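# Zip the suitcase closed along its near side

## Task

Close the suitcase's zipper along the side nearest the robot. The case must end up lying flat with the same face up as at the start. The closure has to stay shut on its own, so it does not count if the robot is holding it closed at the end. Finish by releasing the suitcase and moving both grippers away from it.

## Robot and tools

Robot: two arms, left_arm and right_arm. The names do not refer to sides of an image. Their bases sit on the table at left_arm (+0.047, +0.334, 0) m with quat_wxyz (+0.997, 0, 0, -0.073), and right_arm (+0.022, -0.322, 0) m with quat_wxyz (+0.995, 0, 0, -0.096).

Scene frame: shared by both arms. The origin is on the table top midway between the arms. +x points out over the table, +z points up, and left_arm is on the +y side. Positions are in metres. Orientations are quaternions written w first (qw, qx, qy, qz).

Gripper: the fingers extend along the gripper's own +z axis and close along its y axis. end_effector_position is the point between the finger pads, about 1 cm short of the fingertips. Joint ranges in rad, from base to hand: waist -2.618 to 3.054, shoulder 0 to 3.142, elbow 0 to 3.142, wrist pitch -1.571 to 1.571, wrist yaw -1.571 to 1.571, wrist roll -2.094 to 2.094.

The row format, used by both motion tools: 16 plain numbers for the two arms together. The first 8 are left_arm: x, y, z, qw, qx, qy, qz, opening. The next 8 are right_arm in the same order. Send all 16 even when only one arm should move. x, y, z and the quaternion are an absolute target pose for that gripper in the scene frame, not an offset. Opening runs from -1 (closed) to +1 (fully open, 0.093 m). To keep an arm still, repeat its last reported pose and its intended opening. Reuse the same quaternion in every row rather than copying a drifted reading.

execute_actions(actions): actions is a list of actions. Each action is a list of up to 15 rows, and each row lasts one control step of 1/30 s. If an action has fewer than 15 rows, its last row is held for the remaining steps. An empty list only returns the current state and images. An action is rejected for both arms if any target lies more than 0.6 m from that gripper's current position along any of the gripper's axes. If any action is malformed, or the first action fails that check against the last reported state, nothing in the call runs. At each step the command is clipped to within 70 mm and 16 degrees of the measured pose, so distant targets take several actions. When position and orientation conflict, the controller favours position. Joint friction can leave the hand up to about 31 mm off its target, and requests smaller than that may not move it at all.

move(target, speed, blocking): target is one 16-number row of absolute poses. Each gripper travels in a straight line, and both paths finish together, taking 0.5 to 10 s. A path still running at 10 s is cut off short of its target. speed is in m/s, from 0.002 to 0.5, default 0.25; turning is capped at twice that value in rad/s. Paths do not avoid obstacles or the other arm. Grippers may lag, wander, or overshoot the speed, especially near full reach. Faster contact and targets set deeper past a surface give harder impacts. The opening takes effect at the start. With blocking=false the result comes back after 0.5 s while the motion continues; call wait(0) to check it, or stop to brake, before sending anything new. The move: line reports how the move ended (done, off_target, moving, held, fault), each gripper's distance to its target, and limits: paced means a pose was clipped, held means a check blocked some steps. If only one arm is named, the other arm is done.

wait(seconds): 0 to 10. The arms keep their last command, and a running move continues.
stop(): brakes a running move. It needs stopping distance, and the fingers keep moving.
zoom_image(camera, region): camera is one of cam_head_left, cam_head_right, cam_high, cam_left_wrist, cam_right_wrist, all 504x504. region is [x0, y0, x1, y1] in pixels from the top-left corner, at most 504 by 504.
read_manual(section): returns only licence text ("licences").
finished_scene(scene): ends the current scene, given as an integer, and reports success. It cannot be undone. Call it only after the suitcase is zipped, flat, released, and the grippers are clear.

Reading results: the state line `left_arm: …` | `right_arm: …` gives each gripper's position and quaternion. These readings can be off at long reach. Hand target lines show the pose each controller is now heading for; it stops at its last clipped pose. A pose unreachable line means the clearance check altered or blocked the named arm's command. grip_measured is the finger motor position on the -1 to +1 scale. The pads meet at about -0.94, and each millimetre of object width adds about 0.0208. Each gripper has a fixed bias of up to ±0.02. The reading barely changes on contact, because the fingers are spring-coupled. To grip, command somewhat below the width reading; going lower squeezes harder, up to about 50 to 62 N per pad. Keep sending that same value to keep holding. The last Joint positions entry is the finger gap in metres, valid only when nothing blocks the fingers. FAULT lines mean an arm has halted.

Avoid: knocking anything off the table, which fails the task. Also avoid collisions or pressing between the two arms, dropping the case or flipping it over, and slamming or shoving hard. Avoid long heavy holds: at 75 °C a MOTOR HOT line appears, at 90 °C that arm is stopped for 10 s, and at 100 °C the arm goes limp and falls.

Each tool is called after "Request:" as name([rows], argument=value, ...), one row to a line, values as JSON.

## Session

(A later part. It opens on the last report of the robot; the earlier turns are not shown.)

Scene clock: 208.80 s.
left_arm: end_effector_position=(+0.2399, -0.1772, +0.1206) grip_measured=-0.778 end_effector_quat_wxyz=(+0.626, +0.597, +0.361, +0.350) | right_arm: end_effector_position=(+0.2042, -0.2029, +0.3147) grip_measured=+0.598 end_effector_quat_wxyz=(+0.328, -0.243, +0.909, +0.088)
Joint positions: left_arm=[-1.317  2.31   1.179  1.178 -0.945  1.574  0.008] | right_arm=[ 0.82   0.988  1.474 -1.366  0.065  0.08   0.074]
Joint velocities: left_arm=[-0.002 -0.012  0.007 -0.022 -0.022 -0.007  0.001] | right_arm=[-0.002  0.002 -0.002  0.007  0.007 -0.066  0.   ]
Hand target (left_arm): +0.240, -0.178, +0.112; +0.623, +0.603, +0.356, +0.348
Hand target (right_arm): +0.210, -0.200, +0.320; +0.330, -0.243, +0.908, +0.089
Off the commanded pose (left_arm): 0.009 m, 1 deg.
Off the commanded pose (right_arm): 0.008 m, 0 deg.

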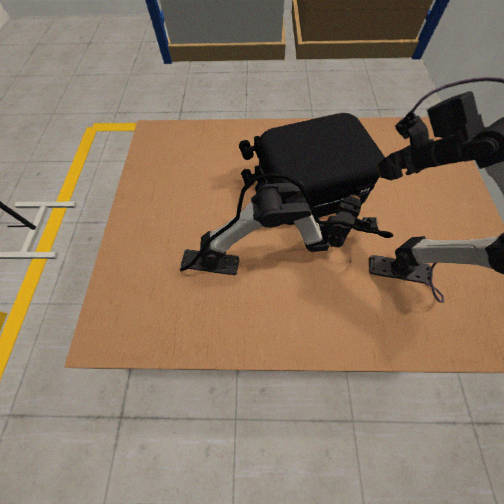

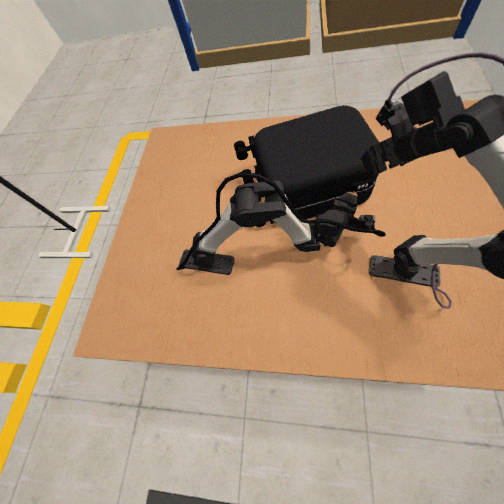

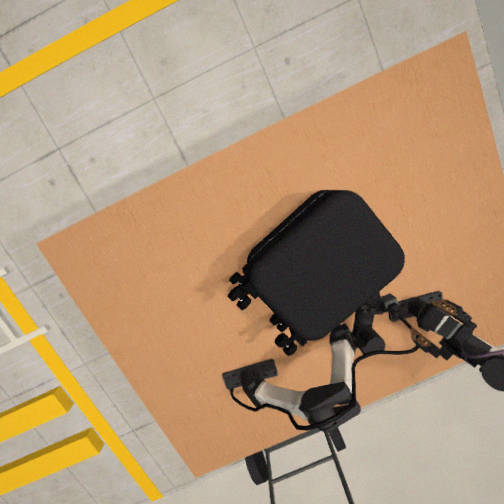

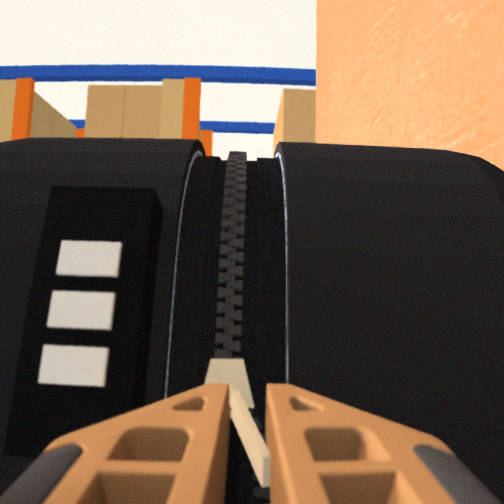

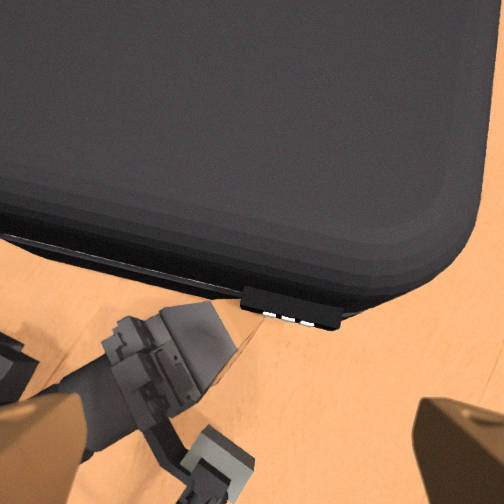

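Request:
execute_actions([
  [[0.239,-0.177,0.130,0.630,0.594,0.362,0.347,-0.78, 0.21,-0.2,0.32,0.33,-0.243,0.908,0.089,0.6],[0.239,-0.177,0.130,0.630,0.594,0.362,0.347,-0.78, 0.21,-0.2,0.32,0.33,-0.243,0.908,0.089,0.6],[0.239,-0.177,0.130,0.630,0.594,0.362,0.347,-0.80, 0.21,-0.2,0.32,0.33,-0.243,0.908,0.089,0.6],[0.239,-0.177,0.130,0.630,0.594,0.362,0.347,-0.83, 0.21,-0.2,0.32,0.33,-0.243,0.908,0.089,0.6],[0.239,-0.177,0.130,0.630,0.594,0.362,0.347,-0.86, 0.21,-0.2,0.32,0.33,-0.243,0.908,0.089,0.6],[0.239,-0.177,0.130,0.630,0.594,0.362,0.347,-0.89, 0.21,-0.2,0.32,0.33,-0.243,0.908,0.089,0.6],[0.239,-0.177,0.130,0.630,0.594,0.362,0.347,-0.92, 0.21,-0.2,0.32,0.33,-0.243,0.908,0.089,0.6],[0.239,-0.177,0.130,0.630,0.594,0.362,0.347,-0.96, 0.21,-0.2,0.32,0.33,-0.243,0.908,0.089,0.6],[0.239,-0.177,0.130,0.630,0.594,0.362,0.347,-1, 0.21,-0.2,0.32,0.33,-0.243,0.908,0.089,0.6]],
])

Request:
move(target=[0.239,-0.177,0.127,0.630,0.594,0.362,0.347,-1, 0.34,-0.10,0.27,0.247,-0.291,0.922,0.078,0.6], speed=0.25)

Request:
move(target=[0.239,-0.177,0.127,0.630,0.594,0.362,0.347,-1, 0.34,-0.10,0.205,0.247,-0.291,0.922,0.078,0.6], speed=0.07)

Scene clock: 212.43 s.
left_arm: end_effector_position=(+0.2396, -0.1775, +0.1259) grip_measured=-0.993 end_effector_quat_wxyz=(+0.629, +0.594, +0.361, +0.347) | right_arm: end_effector_position=(+0.2042, -0.2029, +0.3147) grip_measured=+0.598 end_effector_quat_wxyz=(+0.328, -0.243, +0.909, +0.088)
Joint positions: left_arm=[-1.317  2.299  1.179  1.176 -0.942  1.574  0.   ] | right_arm=[ 0.82   0.988  1.474 -1.366  0.065  0.08   0.074]
Joint velocities: left_arm=[-0.017 -0.017  0.002  0.037 -0.066 -0.007  0.   ] | right_arm=[-0.002 -0.002 -0.002  0.066 -0.066 -0.007  0.   ]
Hand target (left_arm): +0.239, -0.177, +0.130; +0.630, +0.593, +0.362, +0.347
Hand target (right_arm): +0.210, -0.200, +0.320; +0.330, -0.243, +0.908, +0.089
Off the commanded pose (left_arm): 0.004 m, 0 deg.
Off the commanded pose (right_arm): 0.008 m, 0 deg.

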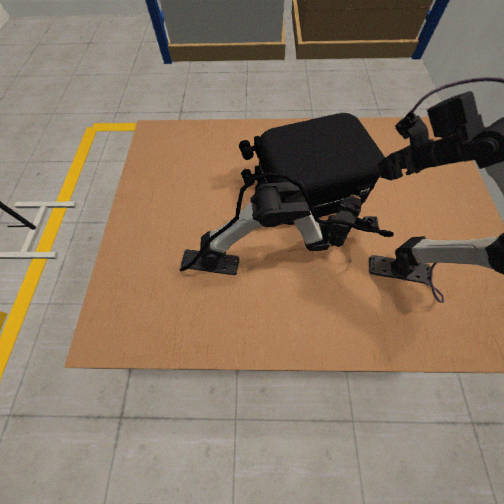

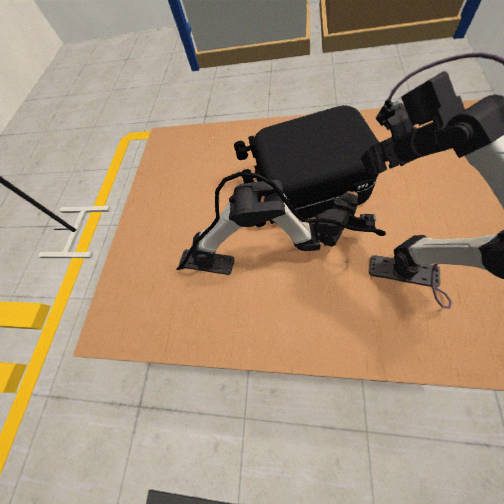

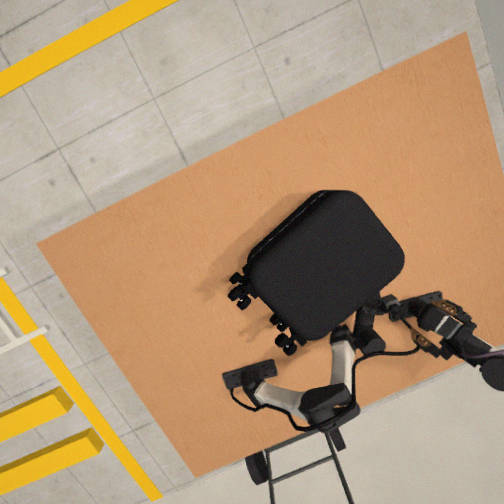

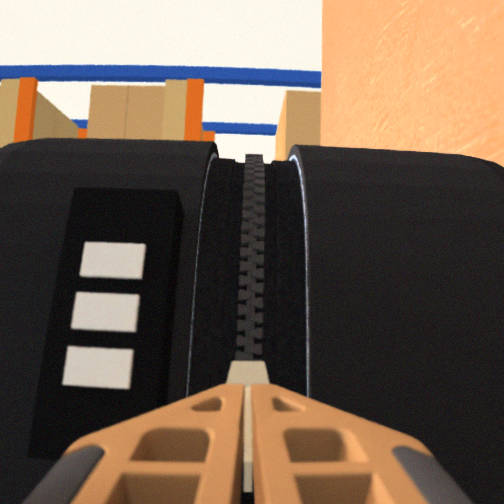

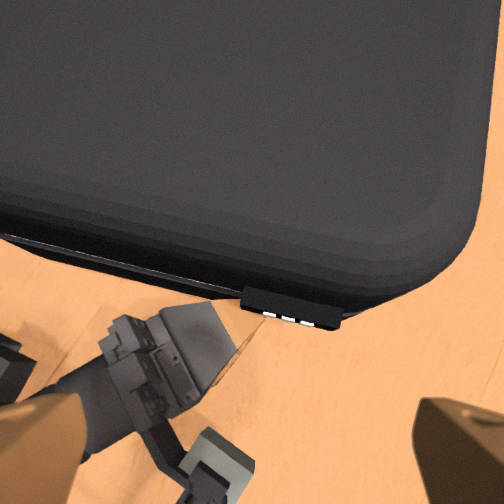

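Scene clock: 213.73 s.
left_arm: end_effector_position=(+0.2396, -0.1775, +0.1259) grip_measured=-0.993 end_effector_quat_wxyz=(+0.629, +0.594, +0.361, +0.347) | right_arm: end_effector_position=(+0.3372, -0.1020, +0.2655) grip_measured=+0.598 end_effector_quat_wxyz=(+0.239, -0.291, +0.923, +0.076)
Joint positions: left_arm=[-1.317  2.299  1.179  1.176 -0.942  1.574  0.   ] | right_arm=[ 0.8    1.629  1.797 -1.232 -0.002 -0.004  0.074]
Joint velocities: left_arm=[-0.007 -0.012 -0.002  0.022 -0.066  0.022  0.   ] | right_arm=[ 0.007 -0.002  0.002 -0.007 -0.037 -0.007  0.   ]
Hand target (left_arm): +0.239, -0.177, +0.127; +0.630, +0.594, +0.362, +0.347
Hand target (right_arm): +0.341, -0.102, +0.272; +0.247, -0.292, +0.921, +0.079
Off the commanded pose (left_arm): 0.001 m, 0 deg.
Off the commanded pose (right_arm): 0.006 m, 1 deg.
move: done

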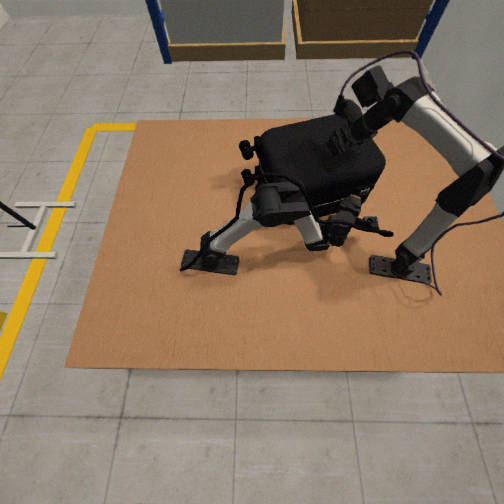

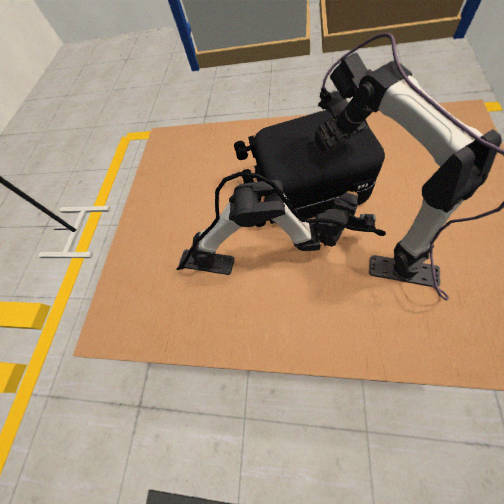

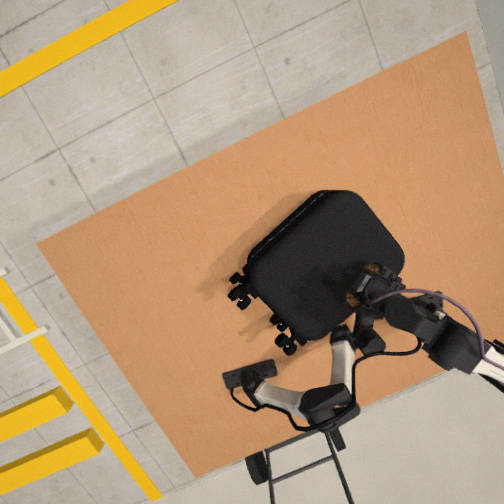

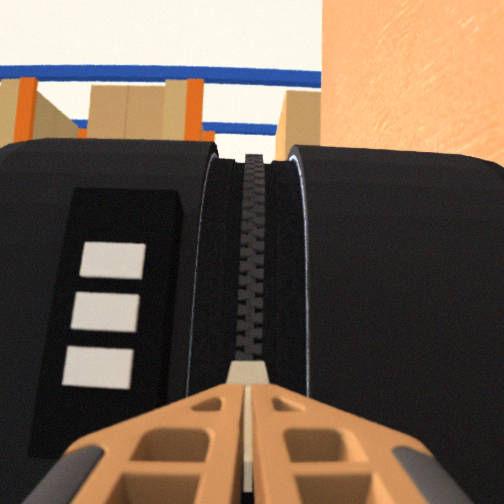

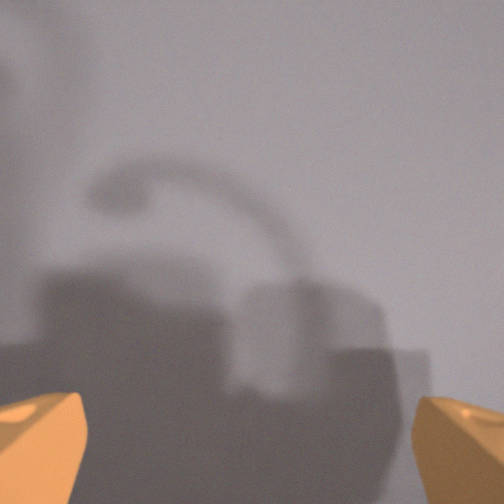

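Scene clock: 214.87 s.
left_arm: end_effector_position=(+0.2396, -0.1775, +0.1259) grip_measured=-0.993 end_effector_quat_wxyz=(+0.629, +0.594, +0.361, +0.347) | right_arm: end_effector_position=(+0.3372, -0.1025, +0.2343) grip_measured=+0.598 end_effector_quat_wxyz=(+0.270, -0.289, +0.915, +0.083)
Joint positions: left_arm=[-1.317  2.299  1.179  1.176 -0.942  1.574  0.   ] | right_arm=[ 0.801  1.526  1.53  -1.002  0.002 -0.004  0.074]
Joint velocities: left_arm=[0.012 0.007 0.002 0.007 0.022 0.007 0.   ] | right_arm=[-0.002  0.002 -0.022 -0.037 -0.022 -0.037  0.   ]
Hand target (left_arm): +0.239, -0.177, +0.127; +0.630, +0.594, +0.362, +0.347
Hand target (right_arm): +0.339, -0.101, +0.205; +0.246, -0.291, +0.921, +0.078
Off the commanded pose (left_arm): 0.001 m, 0 deg.
Off the commanded pose (right_arm): 0.030 m, 3 deg.
move: off_target (right_arm)

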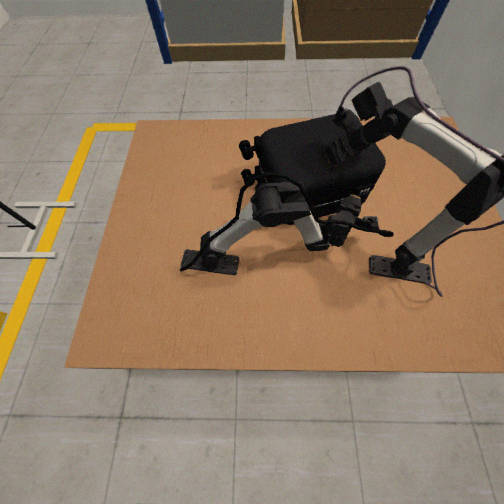

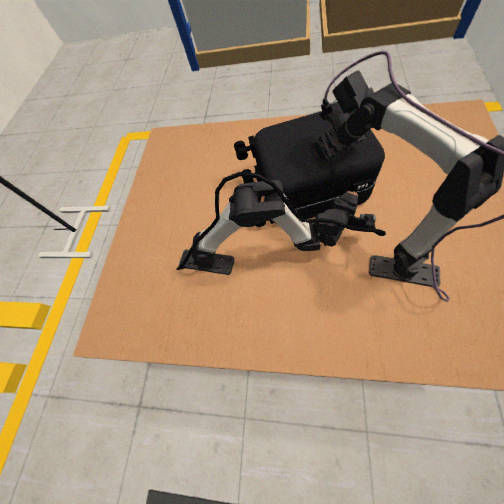

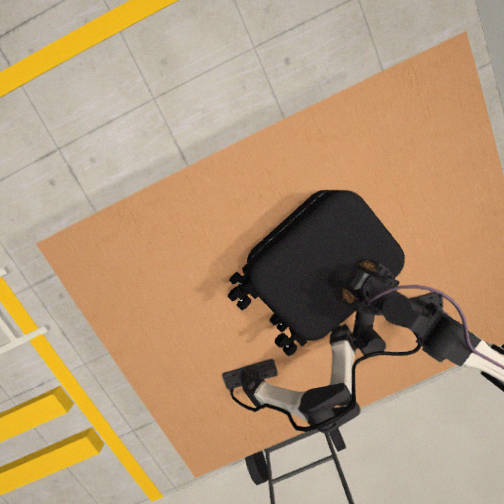

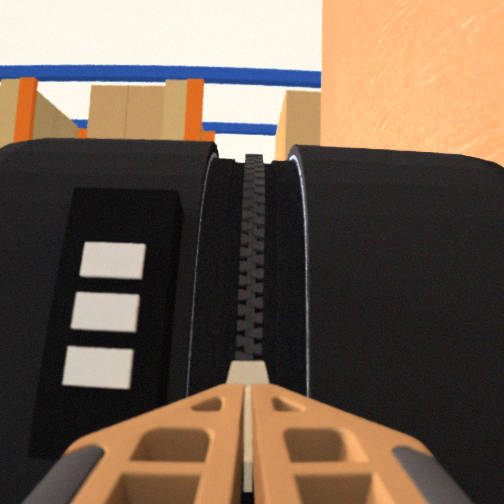

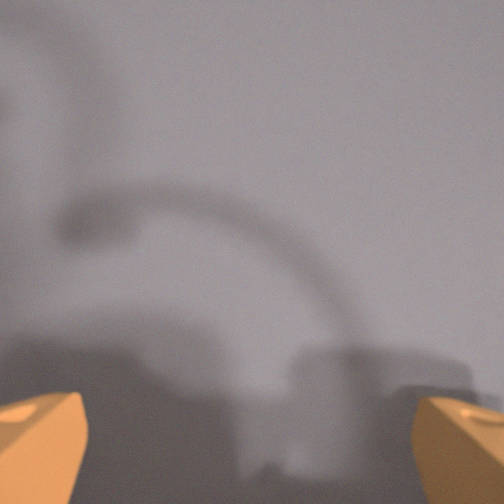

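Request:
execute_actions([
  [[0.2384,-0.1755,0.127,0.63,0.594,0.362,0.347,-1,0.34,-0.1,0.2,0.247,-0.291,0.922,0.078,0.6],[0.2378,-0.1736,0.127,0.63,0.594,0.362,0.347,-1,0.34,-0.1,0.195,0.247,-0.291,0.922,0.078,0.6],[0.2372,-0.1717,0.127,0.63,0.594,0.362,0.347,-1,0.34,-0.1,0.19,0.247,-0.291,0.922,0.078,0.6],[0.2366,-0.1698,0.127,0.63,0.594,0.362,0.347,-1,0.34,-0.1,0.19,0.247,-0.291,0.922,0.078,0.6],[0.236,-0.1679,0.127,0.63,0.594,0.362,0.347,-1,0.34,-0.1,0.19,0.247,-0.291,0.922,0.078,0.6],[0.2354,-0.166,0.127,0.63,0.594,0.362,0.347,-1,0.34,-0.1,0.19,0.247,-0.291,0.922,0.078,0.6],[0.2348,-0.1641,0.127,0.63,0.594,0.362,0.347,-1,0.34,-0.1,0.19,0.247,-0.291,0.922,0.078,0.6],[0.2342,-0.1622,0.127,0.628,0.596,0.361,0.348,-1,0.34,-0.1,0.19,0.247,-0.291,0.922,0.078,0.6],[0.2336,-0.1603,0.127,0.628,0.596,0.361,0.348,-1,0.34,-0.1,0.19,0.247,-0.291,0.922,0.078,0.6],[0.233,-0.1584,0.127,0.626,0.598,0.360,0.349,-1,0.34,-0.1,0.19,0.247,-0.291,0.922,0.078,0.6],[0.2324,-0.1565,0.127,0.626,0.598,0.360,0.349,-1,0.34,-0.1,0.19,0.247,-0.291,0.922,0.078,0.6],[0.2318,-0.1546,0.127,0.624,0.600,0.359,0.349,-1,0.34,-0.1,0.19,0.247,-0.291,0.922,0.078,0.6],[0.2312,-0.1527,0.127,0.624,0.600,0.359,0.349,-1,0.34,-0.1,0.19,0.247,-0.291,0.922,0.078,0.6],[0.2306,-0.1508,0.127,0.622,0.602,0.358,0.350,-1,0.34,-0.1,0.19,0.247,-0.291,0.922,0.078,0.6],[0.230,-0.1489,0.127,0.622,0.602,0.358,0.350,-1,0.34,-0.1,0.19,0.247,-0.291,0.922,0.078,0.6]],
  [[0.2294,-0.147,0.127,0.622,0.602,0.358,0.350,-1,0.34,-0.1,0.19,0.247,-0.291,0.922,0.078,0.6],[0.2288,-0.1451,0.127,0.622,0.602,0.358,0.350,-1,0.34,-0.1,0.19,0.247,-0.291,0.922,0.078,0.6],[0.2282,-0.1432,0.127,0.622,0.602,0.358,0.350,-1,0.34,-0.1,0.19,0.247,-0.291,0.922,0.078,0.6],[0.2276,-0.1413,0.127,0.622,0.602,0.358,0.350,-1,0.34,-0.1,0.19,0.247,-0.291,0.922,0.078,0.6],[0.227,-0.1394,0.127,0.622,0.602,0.358,0.350,-1,0.34,-0.1,0.19,0.247,-0.291,0.922,0.078,0.6]],
])

Scene clock: 220.77 s.
left_arm: end_effector_position=(+0.2352, -0.1487, +0.1248) grip_measured=-0.993 end_effector_quat_wxyz=(+0.624, +0.607, +0.351, +0.345) | right_arm: end_effector_position=(+0.3371, -0.0858, +0.2362) grip_measured=+0.598 end_effector_quat_wxyz=(+0.297, -0.299, +0.899, +0.119)
Joint positions: left_arm=[-1.315  2.211  1.02   1.219 -0.918  1.574  0.   ] | right_arm=[ 0.814  1.497  1.465 -0.888 -0.049 -0.004  0.074]
Joint velocities: left_arm=[-0.002 -0.002  0.002 -0.051 -0.037 -0.037  0.   ] | right_arm=[-0.007 -0.002 -0.012 -0.022 -0.081 -0.007 -0.001]
Hand target (left_arm): +0.228, -0.140, +0.126; +0.622, +0.602, +0.358, +0.350
Hand target (right_arm): +0.337, -0.101, +0.193; +0.246, -0.293, +0.921, +0.079
Off the commanded pose (left_arm): 0.013 m, 1 deg.
Off the commanded pose (right_arm): 0.048 m, 8 deg.

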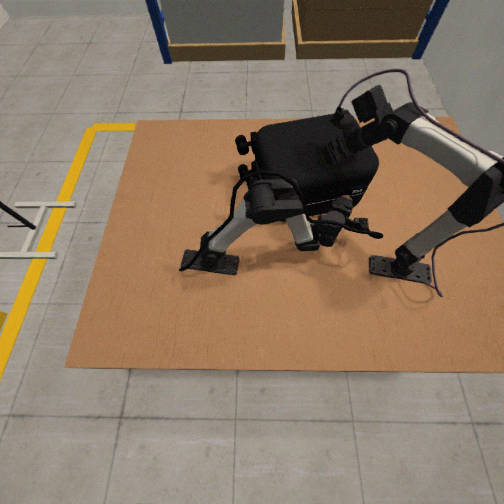

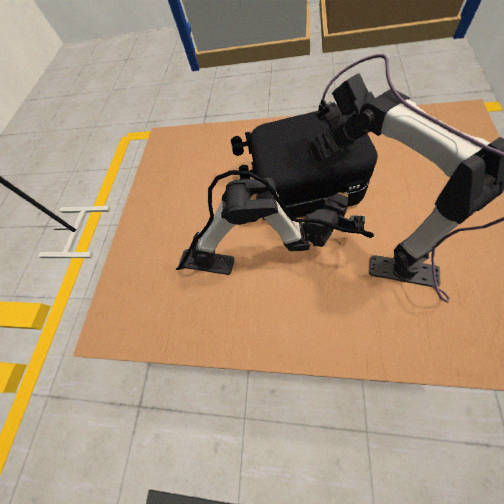

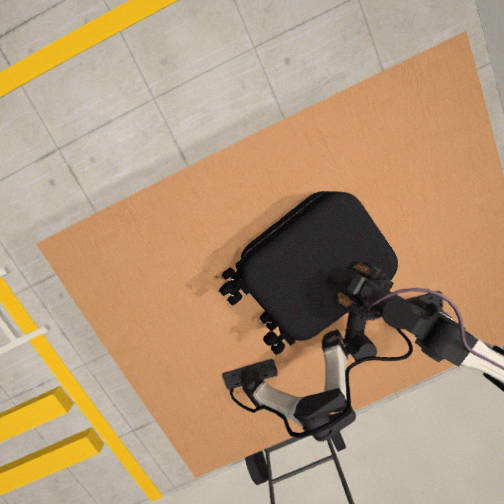

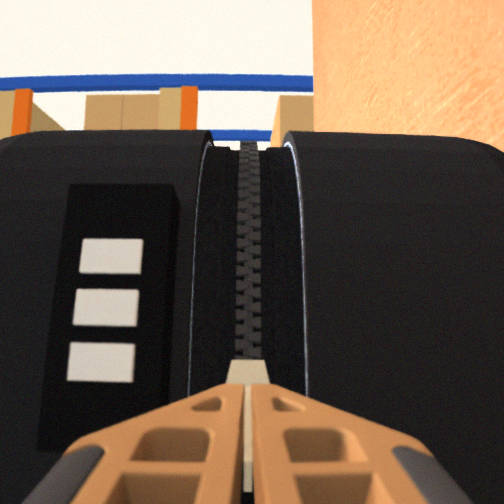

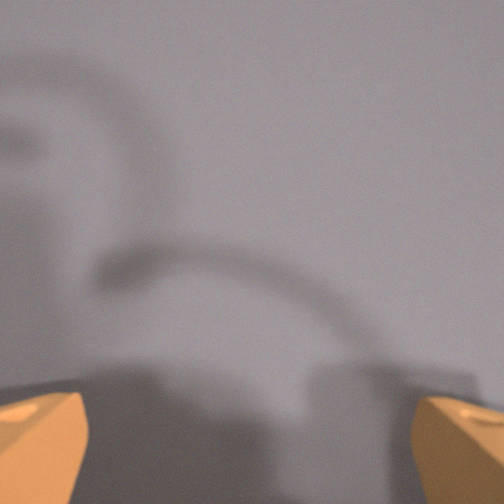

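Request:
move(target=[0.2352,-0.1487,0.126,0.622,0.604,0.354,0.348,-1, 0.31,-0.14,0.262,0.11,-0.274,0.955,0.031,0.0], speed=0.2)

Request:
move(target=[0.2352,-0.1487,0.126,0.622,0.604,0.354,0.348,-1, 0.31,-0.14,0.175,0.11,-0.274,0.955,0.031,0.0], speed=0.07)

Scene clock: 230.93 s.
left_arm: end_effector_position=(+0.2353, -0.1487, +0.1249) grip_measured=-0.993 end_effector_quat_wxyz=(+0.624, +0.607, +0.350, +0.345) | right_arm: end_effector_position=(+0.3040, -0.1386, +0.2600) grip_measured=+0.002 end_effector_quat_wxyz=(+0.121, -0.282, +0.951, +0.041)
Joint positions: left_arm=[-1.314  2.211  1.02   1.219 -0.918  1.574  0.   ] | right_arm=[ 0.763  1.695  1.946 -1.565 -0.01  -0.005  0.045]
Joint velocities: left_arm=[-0.002  0.007  0.012 -0.066  0.007  0.037  0.   ] | right_arm=[-0.007 -0.012 -0.007 -0.007 -0.007 -0.007  0.001]
Hand target (left_arm): +0.235, -0.149, +0.126; +0.623, +0.605, +0.354, +0.348
Hand target (right_arm): +0.309, -0.140, +0.262; +0.124, -0.276, +0.952, +0.038
Off the commanded pose (left_arm): 0.001 m, 1 deg.
Off the commanded pose (right_arm): 0.006 m, 2 deg.
joint sent to its limit (right arm) — the command would take joint 4 (wrist pitch) past its lower limit, so that joint was sent only as far as its limit.
move: done

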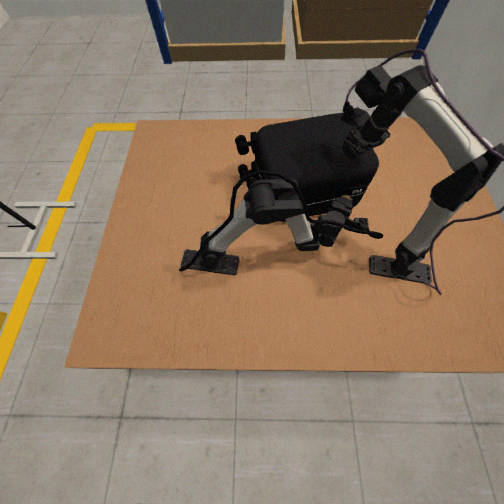

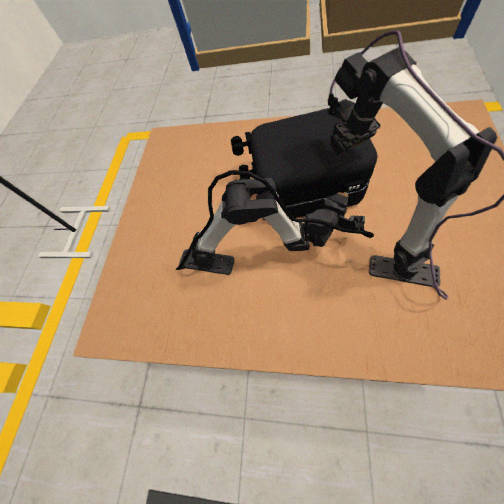

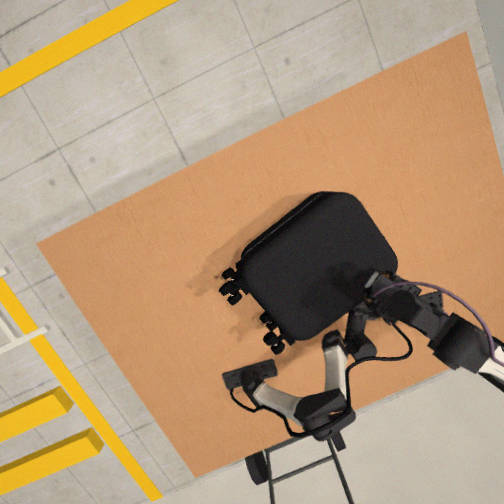

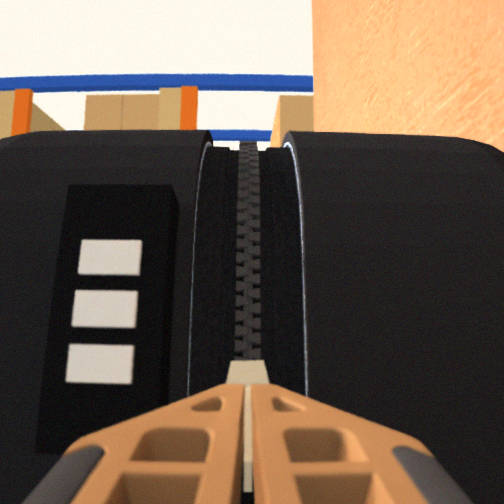

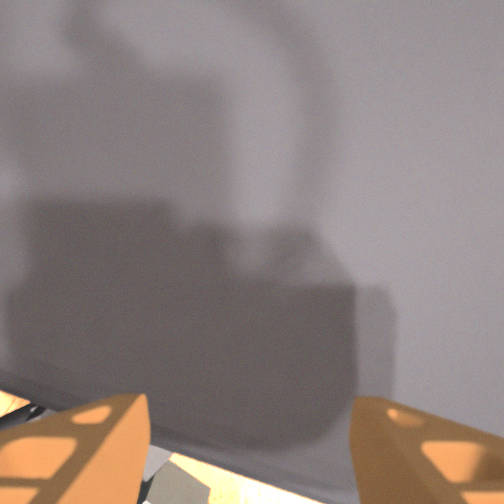

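Scene clock: 232.43 s.
left_arm: end_effector_position=(+0.2353, -0.1487, +0.1249) grip_measured=-0.993 end_effector_quat_wxyz=(+0.624, +0.607, +0.350, +0.345) | right_arm: end_effector_position=(+0.3031, -0.1399, +0.2310) grip_measured=+0.002 end_effector_quat_wxyz=(+0.169, -0.279, +0.944, +0.053)
Joint positions: left_arm=[-1.314  2.211  1.02   1.219 -0.918  1.574  0.   ] | right_arm=[ 0.763  1.539  1.624 -1.3   -0.007 -0.003  0.045]
Joint velocities: left_arm=[-0.002  0.007 -0.002 -0.007 -0.007 -0.037  0.   ] | right_arm=[ 0.007 -0.002 -0.007  0.022 -0.007  0.007 -0.   ]
Hand target (left_arm): +0.235, -0.149, +0.126; +0.623, +0.605, +0.354, +0.348
Hand target (right_arm): +0.305, -0.143, +0.178; +0.109, -0.274, +0.955, +0.031
Off the commanded pose (left_arm): 0.001 m, 1 deg.
Off the commanded pose (right_arm): 0.056 m, 7 deg.
move: off_target (right_arm)

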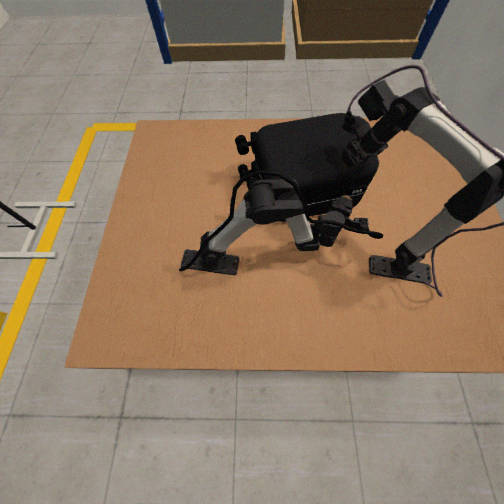

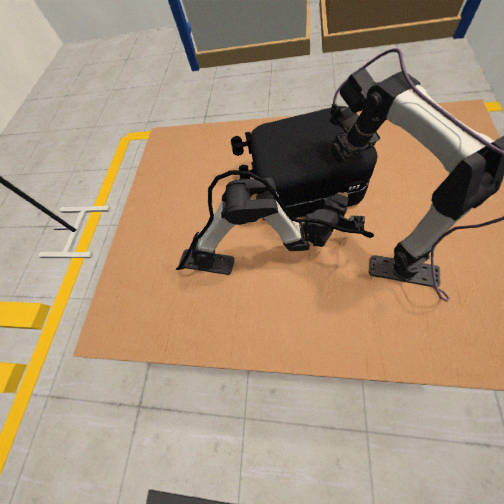

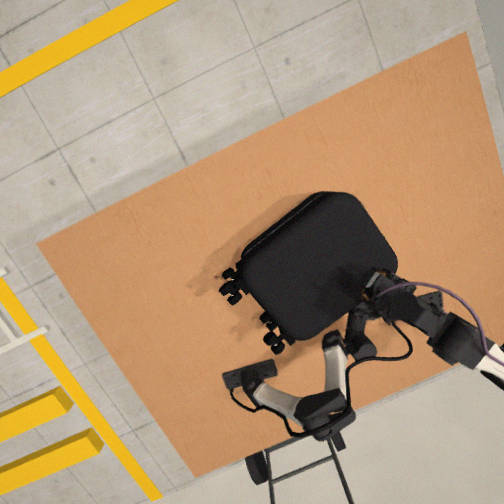

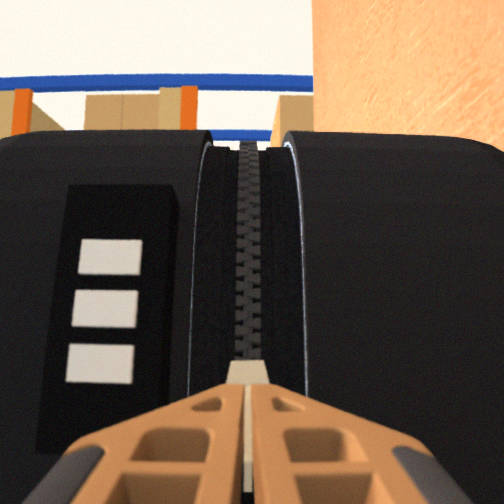

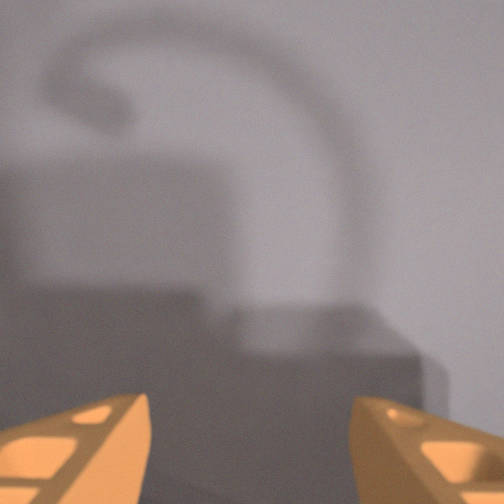

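Request:
execute_actions(actions=[])

Scene clock: 236.23 s.
left_arm: end_effector_position=(+0.2353, -0.1487, +0.1249) grip_measured=-0.993 end_effector_quat_wxyz=(+0.624, +0.607, +0.350, +0.345) | right_arm: end_effector_position=(+0.3031, -0.1399, +0.2310) grip_measured=+0.002 end_effector_quat_wxyz=(+0.170, -0.279, +0.944, +0.053)
Joint positions: left_arm=[-1.314  2.211  1.02   1.219 -0.918  1.574  0.   ] | right_arm=[ 0.763  1.539  1.624 -1.299 -0.007 -0.003  0.045]
Joint velocities: left_arm=[ 0.007  0.002 -0.007 -0.007 -0.037  0.066  0.   ] | right_arm=[-0.002 -0.012  0.012 -0.037  0.007 -0.037  0.001]
Hand target (left_arm): +0.235, -0.149, +0.126; +0.623, +0.605, +0.354, +0.348
Hand target (right_arm): +0.305, -0.143, +0.178; +0.109, -0.274, +0.955, +0.031
Off the commanded pose (left_arm): 0.001 m, 1 deg.
Off the commanded pose (right_arm): 0.056 m, 7 deg.

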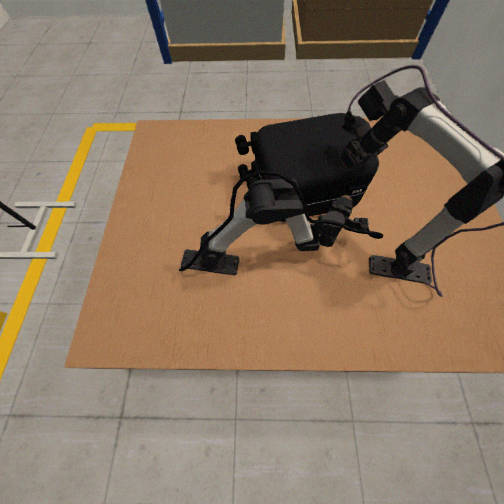

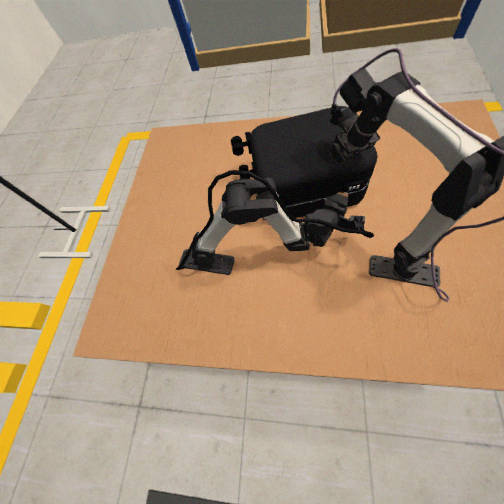

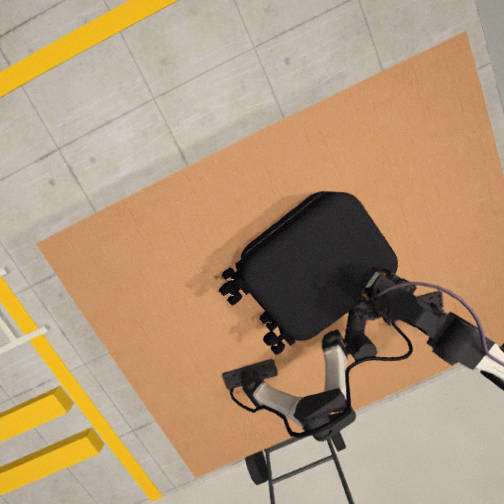

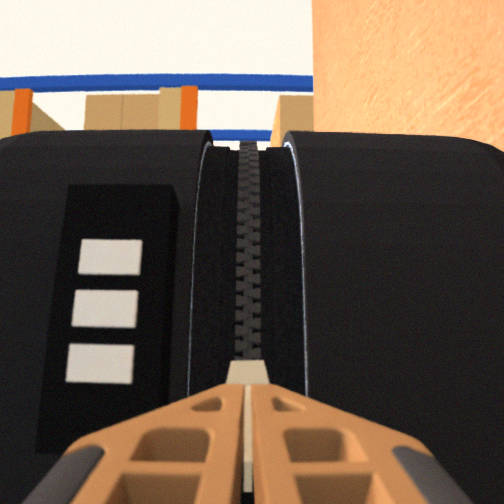

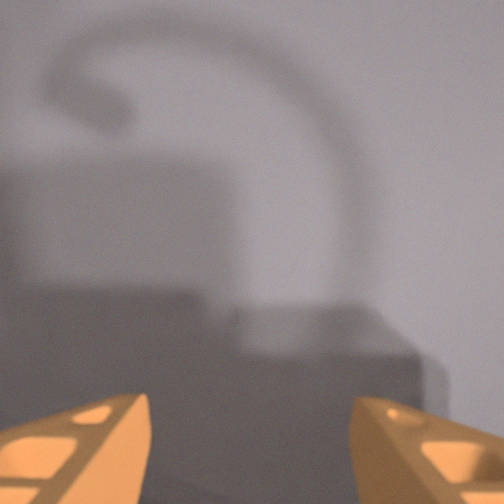

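Request:
execute_actions([
  [[0.2348,-0.1467,0.126,0.622,0.604,0.354,0.348,-1,0.31,-0.14,0.17,0.11,-0.274,0.955,0.031,0],[0.2343,-0.1447,0.126,0.622,0.604,0.354,0.348,-1,0.31,-0.141,0.17,0.11,-0.274,0.955,0.031,0],[0.2338,-0.1427,0.126,0.622,0.604,0.354,0.348,-1,0.31,-0.142,0.17,0.11,-0.274,0.955,0.031,0],[0.2333,-0.1407,0.126,0.622,0.604,0.354,0.348,-1,0.31,-0.143,0.17,0.11,-0.274,0.955,0.031,0],[0.2328,-0.1387,0.126,0.622,0.604,0.354,0.348,-1,0.31,-0.144,0.17,0.11,-0.274,0.955,0.031,0],[0.2323,-0.1367,0.126,0.622,0.604,0.354,0.348,-1,0.31,-0.145,0.17,0.11,-0.274,0.955,0.031,0],[0.2318,-0.1347,0.126,0.622,0.604,0.354,0.348,-1,0.31,-0.146,0.17,0.11,-0.274,0.955,0.031,0],[0.2313,-0.1327,0.126,0.622,0.604,0.354,0.348,-1,0.31,-0.147,0.17,0.11,-0.274,0.955,0.031,0],[0.2308,-0.1307,0.126,0.622,0.604,0.354,0.348,-1,0.31,-0.148,0.17,0.11,-0.274,0.955,0.031,0],[0.2303,-0.1287,0.126,0.622,0.604,0.354,0.348,-1,0.31,-0.149,0.17,0.11,-0.274,0.955,0.031,0],[0.2298,-0.1267,0.126,0.622,0.604,0.354,0.348,-1,0.31,-0.15,0.17,0.11,-0.274,0.955,0.031,0],[0.2293,-0.1247,0.126,0.622,0.604,0.354,0.348,-1,0.31,-0.15,0.17,0.11,-0.274,0.955,0.031,0],[0.2288,-0.1227,0.126,0.622,0.604,0.354,0.348,-1,0.31,-0.15,0.17,0.11,-0.274,0.955,0.031,0],[0.2283,-0.1207,0.126,0.622,0.604,0.354,0.348,-1,0.31,-0.15,0.17,0.11,-0.274,0.955,0.031,0],[0.2278,-0.1187,0.126,0.622,0.604,0.354,0.348,-1,0.31,-0.15,0.17,0.11,-0.274,0.955,0.031,0]],
  [[0.2278,-0.1187,0.126,0.622,0.604,0.354,0.348,-1,0.31,-0.15,0.17,0.11,-0.274,0.955,0.031,0]],
])

Scene clock: 241.40 s.
left_arm: end_effector_position=(+0.2313, -0.1319, +0.1241) grip_measured=-0.993 end_effector_quat_wxyz=(+0.627, +0.613, +0.342, +0.338) | right_arm: end_effector_position=(+0.3029, -0.1405, +0.2312) grip_measured=+0.001 end_effector_quat_wxyz=(+0.179, -0.280, +0.941, +0.065)
Joint positions: left_arm=[-1.313  2.165  0.923  1.267 -0.891  1.574  0.   ] | right_arm=[ 0.75   1.512  1.59  -1.266 -0.029 -0.014  0.045]
Joint velocities: left_arm=[ 0.002  0.012 -0.012  0.022  0.022 -0.037  0.   ] | right_arm=[ 0.002 -0.007  0.002 -0.051 -0.037  0.037  0.001]
Hand target (left_arm): +0.228, -0.119, +0.125; +0.622, +0.605, +0.354, +0.348
Hand target (right_arm): +0.304, -0.152, +0.175; +0.108, -0.276, +0.955, +0.033
Off the commanded pose (left_arm): 0.014 m, 2 deg.
Off the commanded pose (right_arm): 0.062 m, 9 deg.

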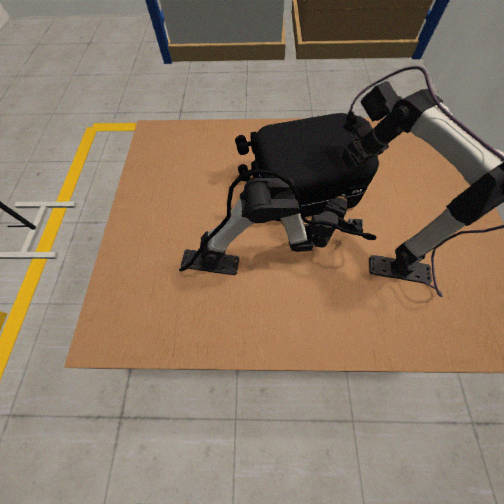

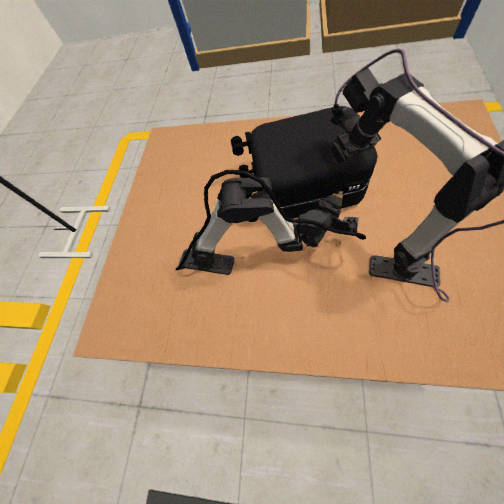

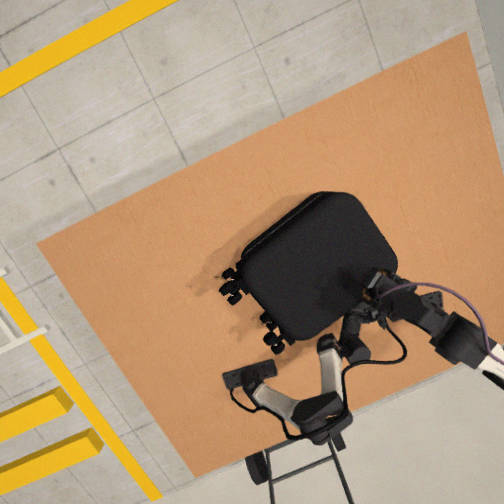

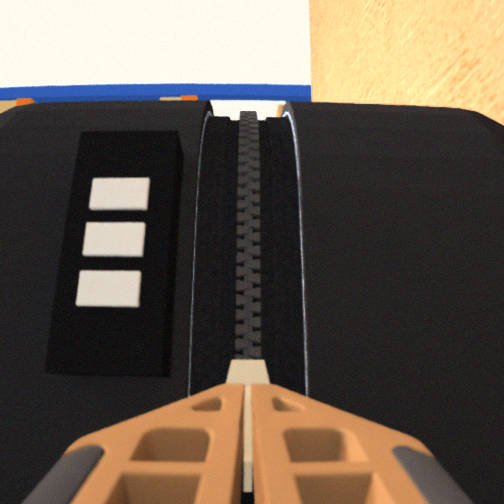

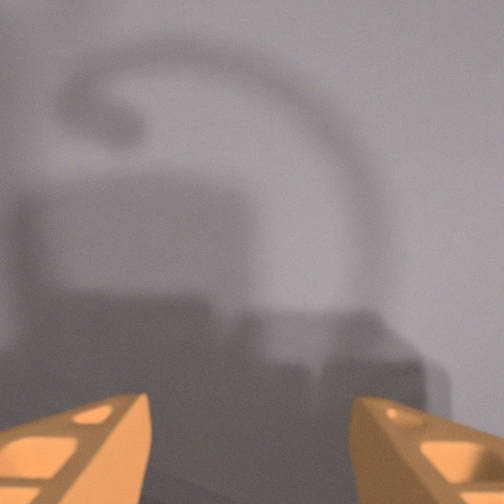

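Request:
execute_actions([
  [[0.2273,-0.1167,0.126,0.622,0.604,0.354,0.348,-1,0.31,-0.15,0.17,0.11,-0.274,0.955,0.031,0],[0.2268,-0.1147,0.126,0.622,0.604,0.354,0.348,-1,0.31,-0.15,0.17,0.11,-0.274,0.955,0.031,0],[0.2263,-0.1127,0.126,0.622,0.604,0.354,0.348,-1,0.31,-0.15,0.17,0.11,-0.274,0.955,0.031,0],[0.2258,-0.1107,0.126,0.622,0.604,0.354,0.348,-1,0.31,-0.15,0.17,0.11,-0.274,0.955,0.031,0],[0.2253,-0.1087,0.126,0.622,0.604,0.354,0.348,-1,0.31,-0.15,0.17,0.11,-0.274,0.955,0.031,0],[0.2248,-0.1067,0.126,0.622,0.604,0.354,0.348,-1,0.31,-0.15,0.17,0.11,-0.274,0.955,0.031,0],[0.2243,-0.1047,0.126,0.622,0.604,0.354,0.348,-1,0.31,-0.15,0.17,0.11,-0.274,0.955,0.031,0],[0.2238,-0.1027,0.126,0.622,0.604,0.354,0.348,-1,0.31,-0.15,0.17,0.11,-0.274,0.955,0.031,0],[0.2233,-0.1007,0.126,0.622,0.604,0.354,0.348,-1,0.31,-0.15,0.17,0.11,-0.274,0.955,0.031,0],[0.2228,-0.0987,0.126,0.622,0.604,0.354,0.348,-1,0.31,-0.15,0.17,0.11,-0.274,0.955,0.031,0],[0.2223,-0.0967,0.126,0.622,0.604,0.354,0.348,-1,0.31,-0.15,0.17,0.11,-0.274,0.955,0.031,0],[0.2218,-0.0947,0.126,0.622,0.604,0.354,0.348,-1,0.31,-0.15,0.17,0.11,-0.274,0.955,0.031,0],[0.2213,-0.0927,0.126,0.622,0.604,0.354,0.348,-1,0.31,-0.15,0.17,0.11,-0.274,0.955,0.031,0],[0.2208,-0.0907,0.126,0.622,0.604,0.354,0.348,-1,0.31,-0.15,0.17,0.11,-0.274,0.955,0.031,0],[0.2203,-0.0887,0.126,0.622,0.604,0.354,0.348,-1,0.31,-0.15,0.17,0.11,-0.274,0.955,0.031,0]],
  [[0.2198,-0.0867,0.126,0.622,0.604,0.354,0.348,-1,0.31,-0.15,0.17,0.11,-0.274,0.955,0.031,0],[0.2193,-0.0847,0.126,0.622,0.604,0.354,0.348,-1,0.31,-0.15,0.17,0.11,-0.274,0.955,0.031,0],[0.2188,-0.0827,0.126,0.622,0.604,0.354,0.348,-1,0.31,-0.15,0.17,0.11,-0.274,0.955,0.031,0],[0.2183,-0.0807,0.126,0.622,0.604,0.354,0.348,-1,0.31,-0.15,0.17,0.11,-0.274,0.955,0.031,0],[0.2178,-0.0787,0.126,0.622,0.604,0.354,0.348,-1,0.31,-0.15,0.17,0.11,-0.274,0.955,0.031,0],[0.2173,-0.0767,0.126,0.622,0.604,0.354,0.348,-1,0.31,-0.15,0.17,0.11,-0.274,0.955,0.031,0],[0.2168,-0.0747,0.126,0.622,0.604,0.354,0.348,-1,0.31,-0.15,0.17,0.11,-0.274,0.955,0.031,0],[0.2163,-0.0727,0.126,0.622,0.604,0.354,0.348,-1,0.31,-0.15,0.17,0.11,-0.274,0.955,0.031,0],[0.2158,-0.0707,0.126,0.622,0.604,0.354,0.348,-1,0.31,-0.15,0.17,0.11,-0.274,0.955,0.031,0],[0.2153,-0.0687,0.126,0.622,0.604,0.354,0.348,-1,0.31,-0.15,0.17,0.11,-0.274,0.955,0.031,0],[0.2148,-0.0667,0.126,0.622,0.604,0.354,0.348,-1,0.31,-0.15,0.17,0.11,-0.274,0.955,0.031,0],[0.2143,-0.0647,0.126,0.622,0.604,0.354,0.348,-1,0.31,-0.15,0.17,0.11,-0.274,0.955,0.031,0],[0.2138,-0.0627,0.126,0.622,0.604,0.354,0.348,-1,0.31,-0.15,0.17,0.11,-0.274,0.955,0.031,0],[0.2133,-0.0607,0.126,0.622,0.604,0.354,0.348,-1,0.31,-0.15,0.17,0.11,-0.274,0.955,0.031,0],[0.2128,-0.0587,0.126,0.622,0.604,0.354,0.348,-1,0.31,-0.15,0.17,0.11,-0.274,0.955,0.031,0]],
  [[0.2128,-0.0587,0.126,0.622,0.604,0.354,0.348,-1,0.31,-0.15,0.17,0.11,-0.274,0.955,0.031,0]],
])

Scene clock: 247.27 s.
left_arm: end_effector_position=(+0.2178, -0.0730, +0.1217) grip_measured=-0.993 end_effector_quat_wxyz=(+0.625, +0.617, +0.340, +0.338) | right_arm: end_effector_position=(+0.3029, -0.1405, +0.2312) grip_measured=+0.001 end_effector_quat_wxyz=(+0.179, -0.280, +0.941, +0.065)
Joint positions: left_arm=[-1.334  2.04   0.653  1.402 -0.908  1.574  0.   ] | right_arm=[ 0.75   1.512  1.59  -1.266 -0.029 -0.015  0.045]
Joint velocities: left_arm=[ 0.002 -0.002 -0.017  0.066  0.037 -0.007  0.   ] | right_arm=[-0.002 -0.002 -0.002 -0.022 -0.051 -0.022  0.   ]
Hand target (left_arm): +0.214, -0.059, +0.125; +0.622, +0.605, +0.355, +0.348
Hand target (right_arm): +0.304, -0.152, +0.175; +0.108, -0.276, +0.955, +0.033
Off the commanded pose (left_arm): 0.016 m, 2 deg.
Off the commanded pose (right_arm): 0.062 m, 9 deg.

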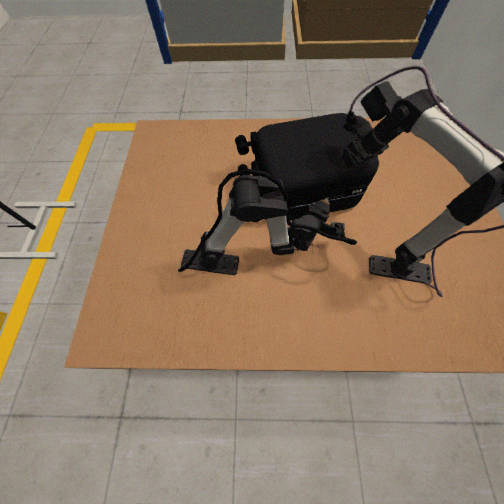

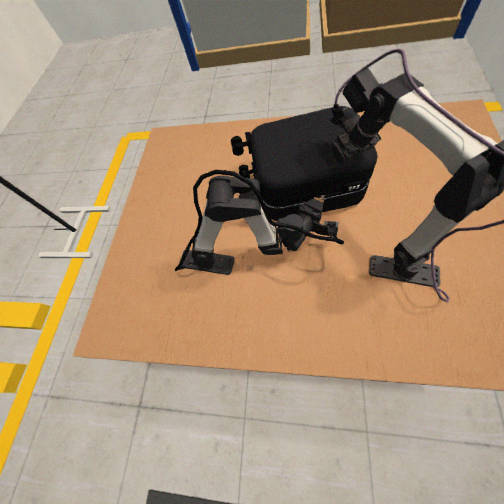

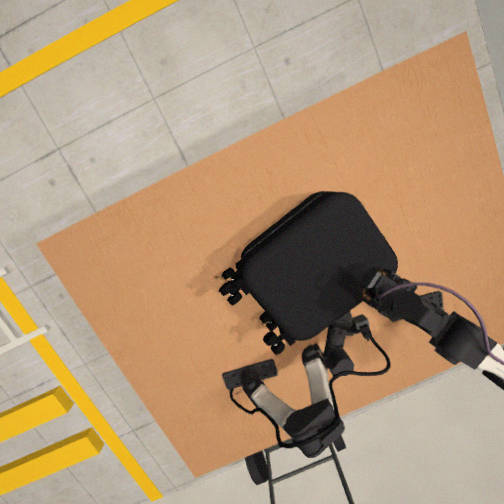

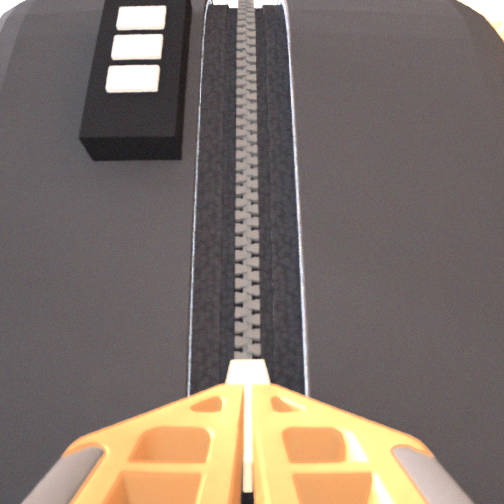

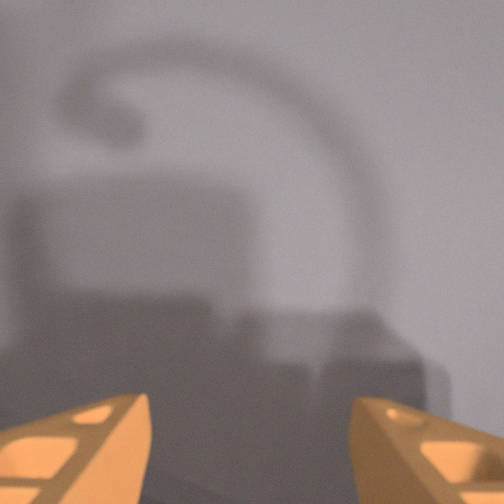

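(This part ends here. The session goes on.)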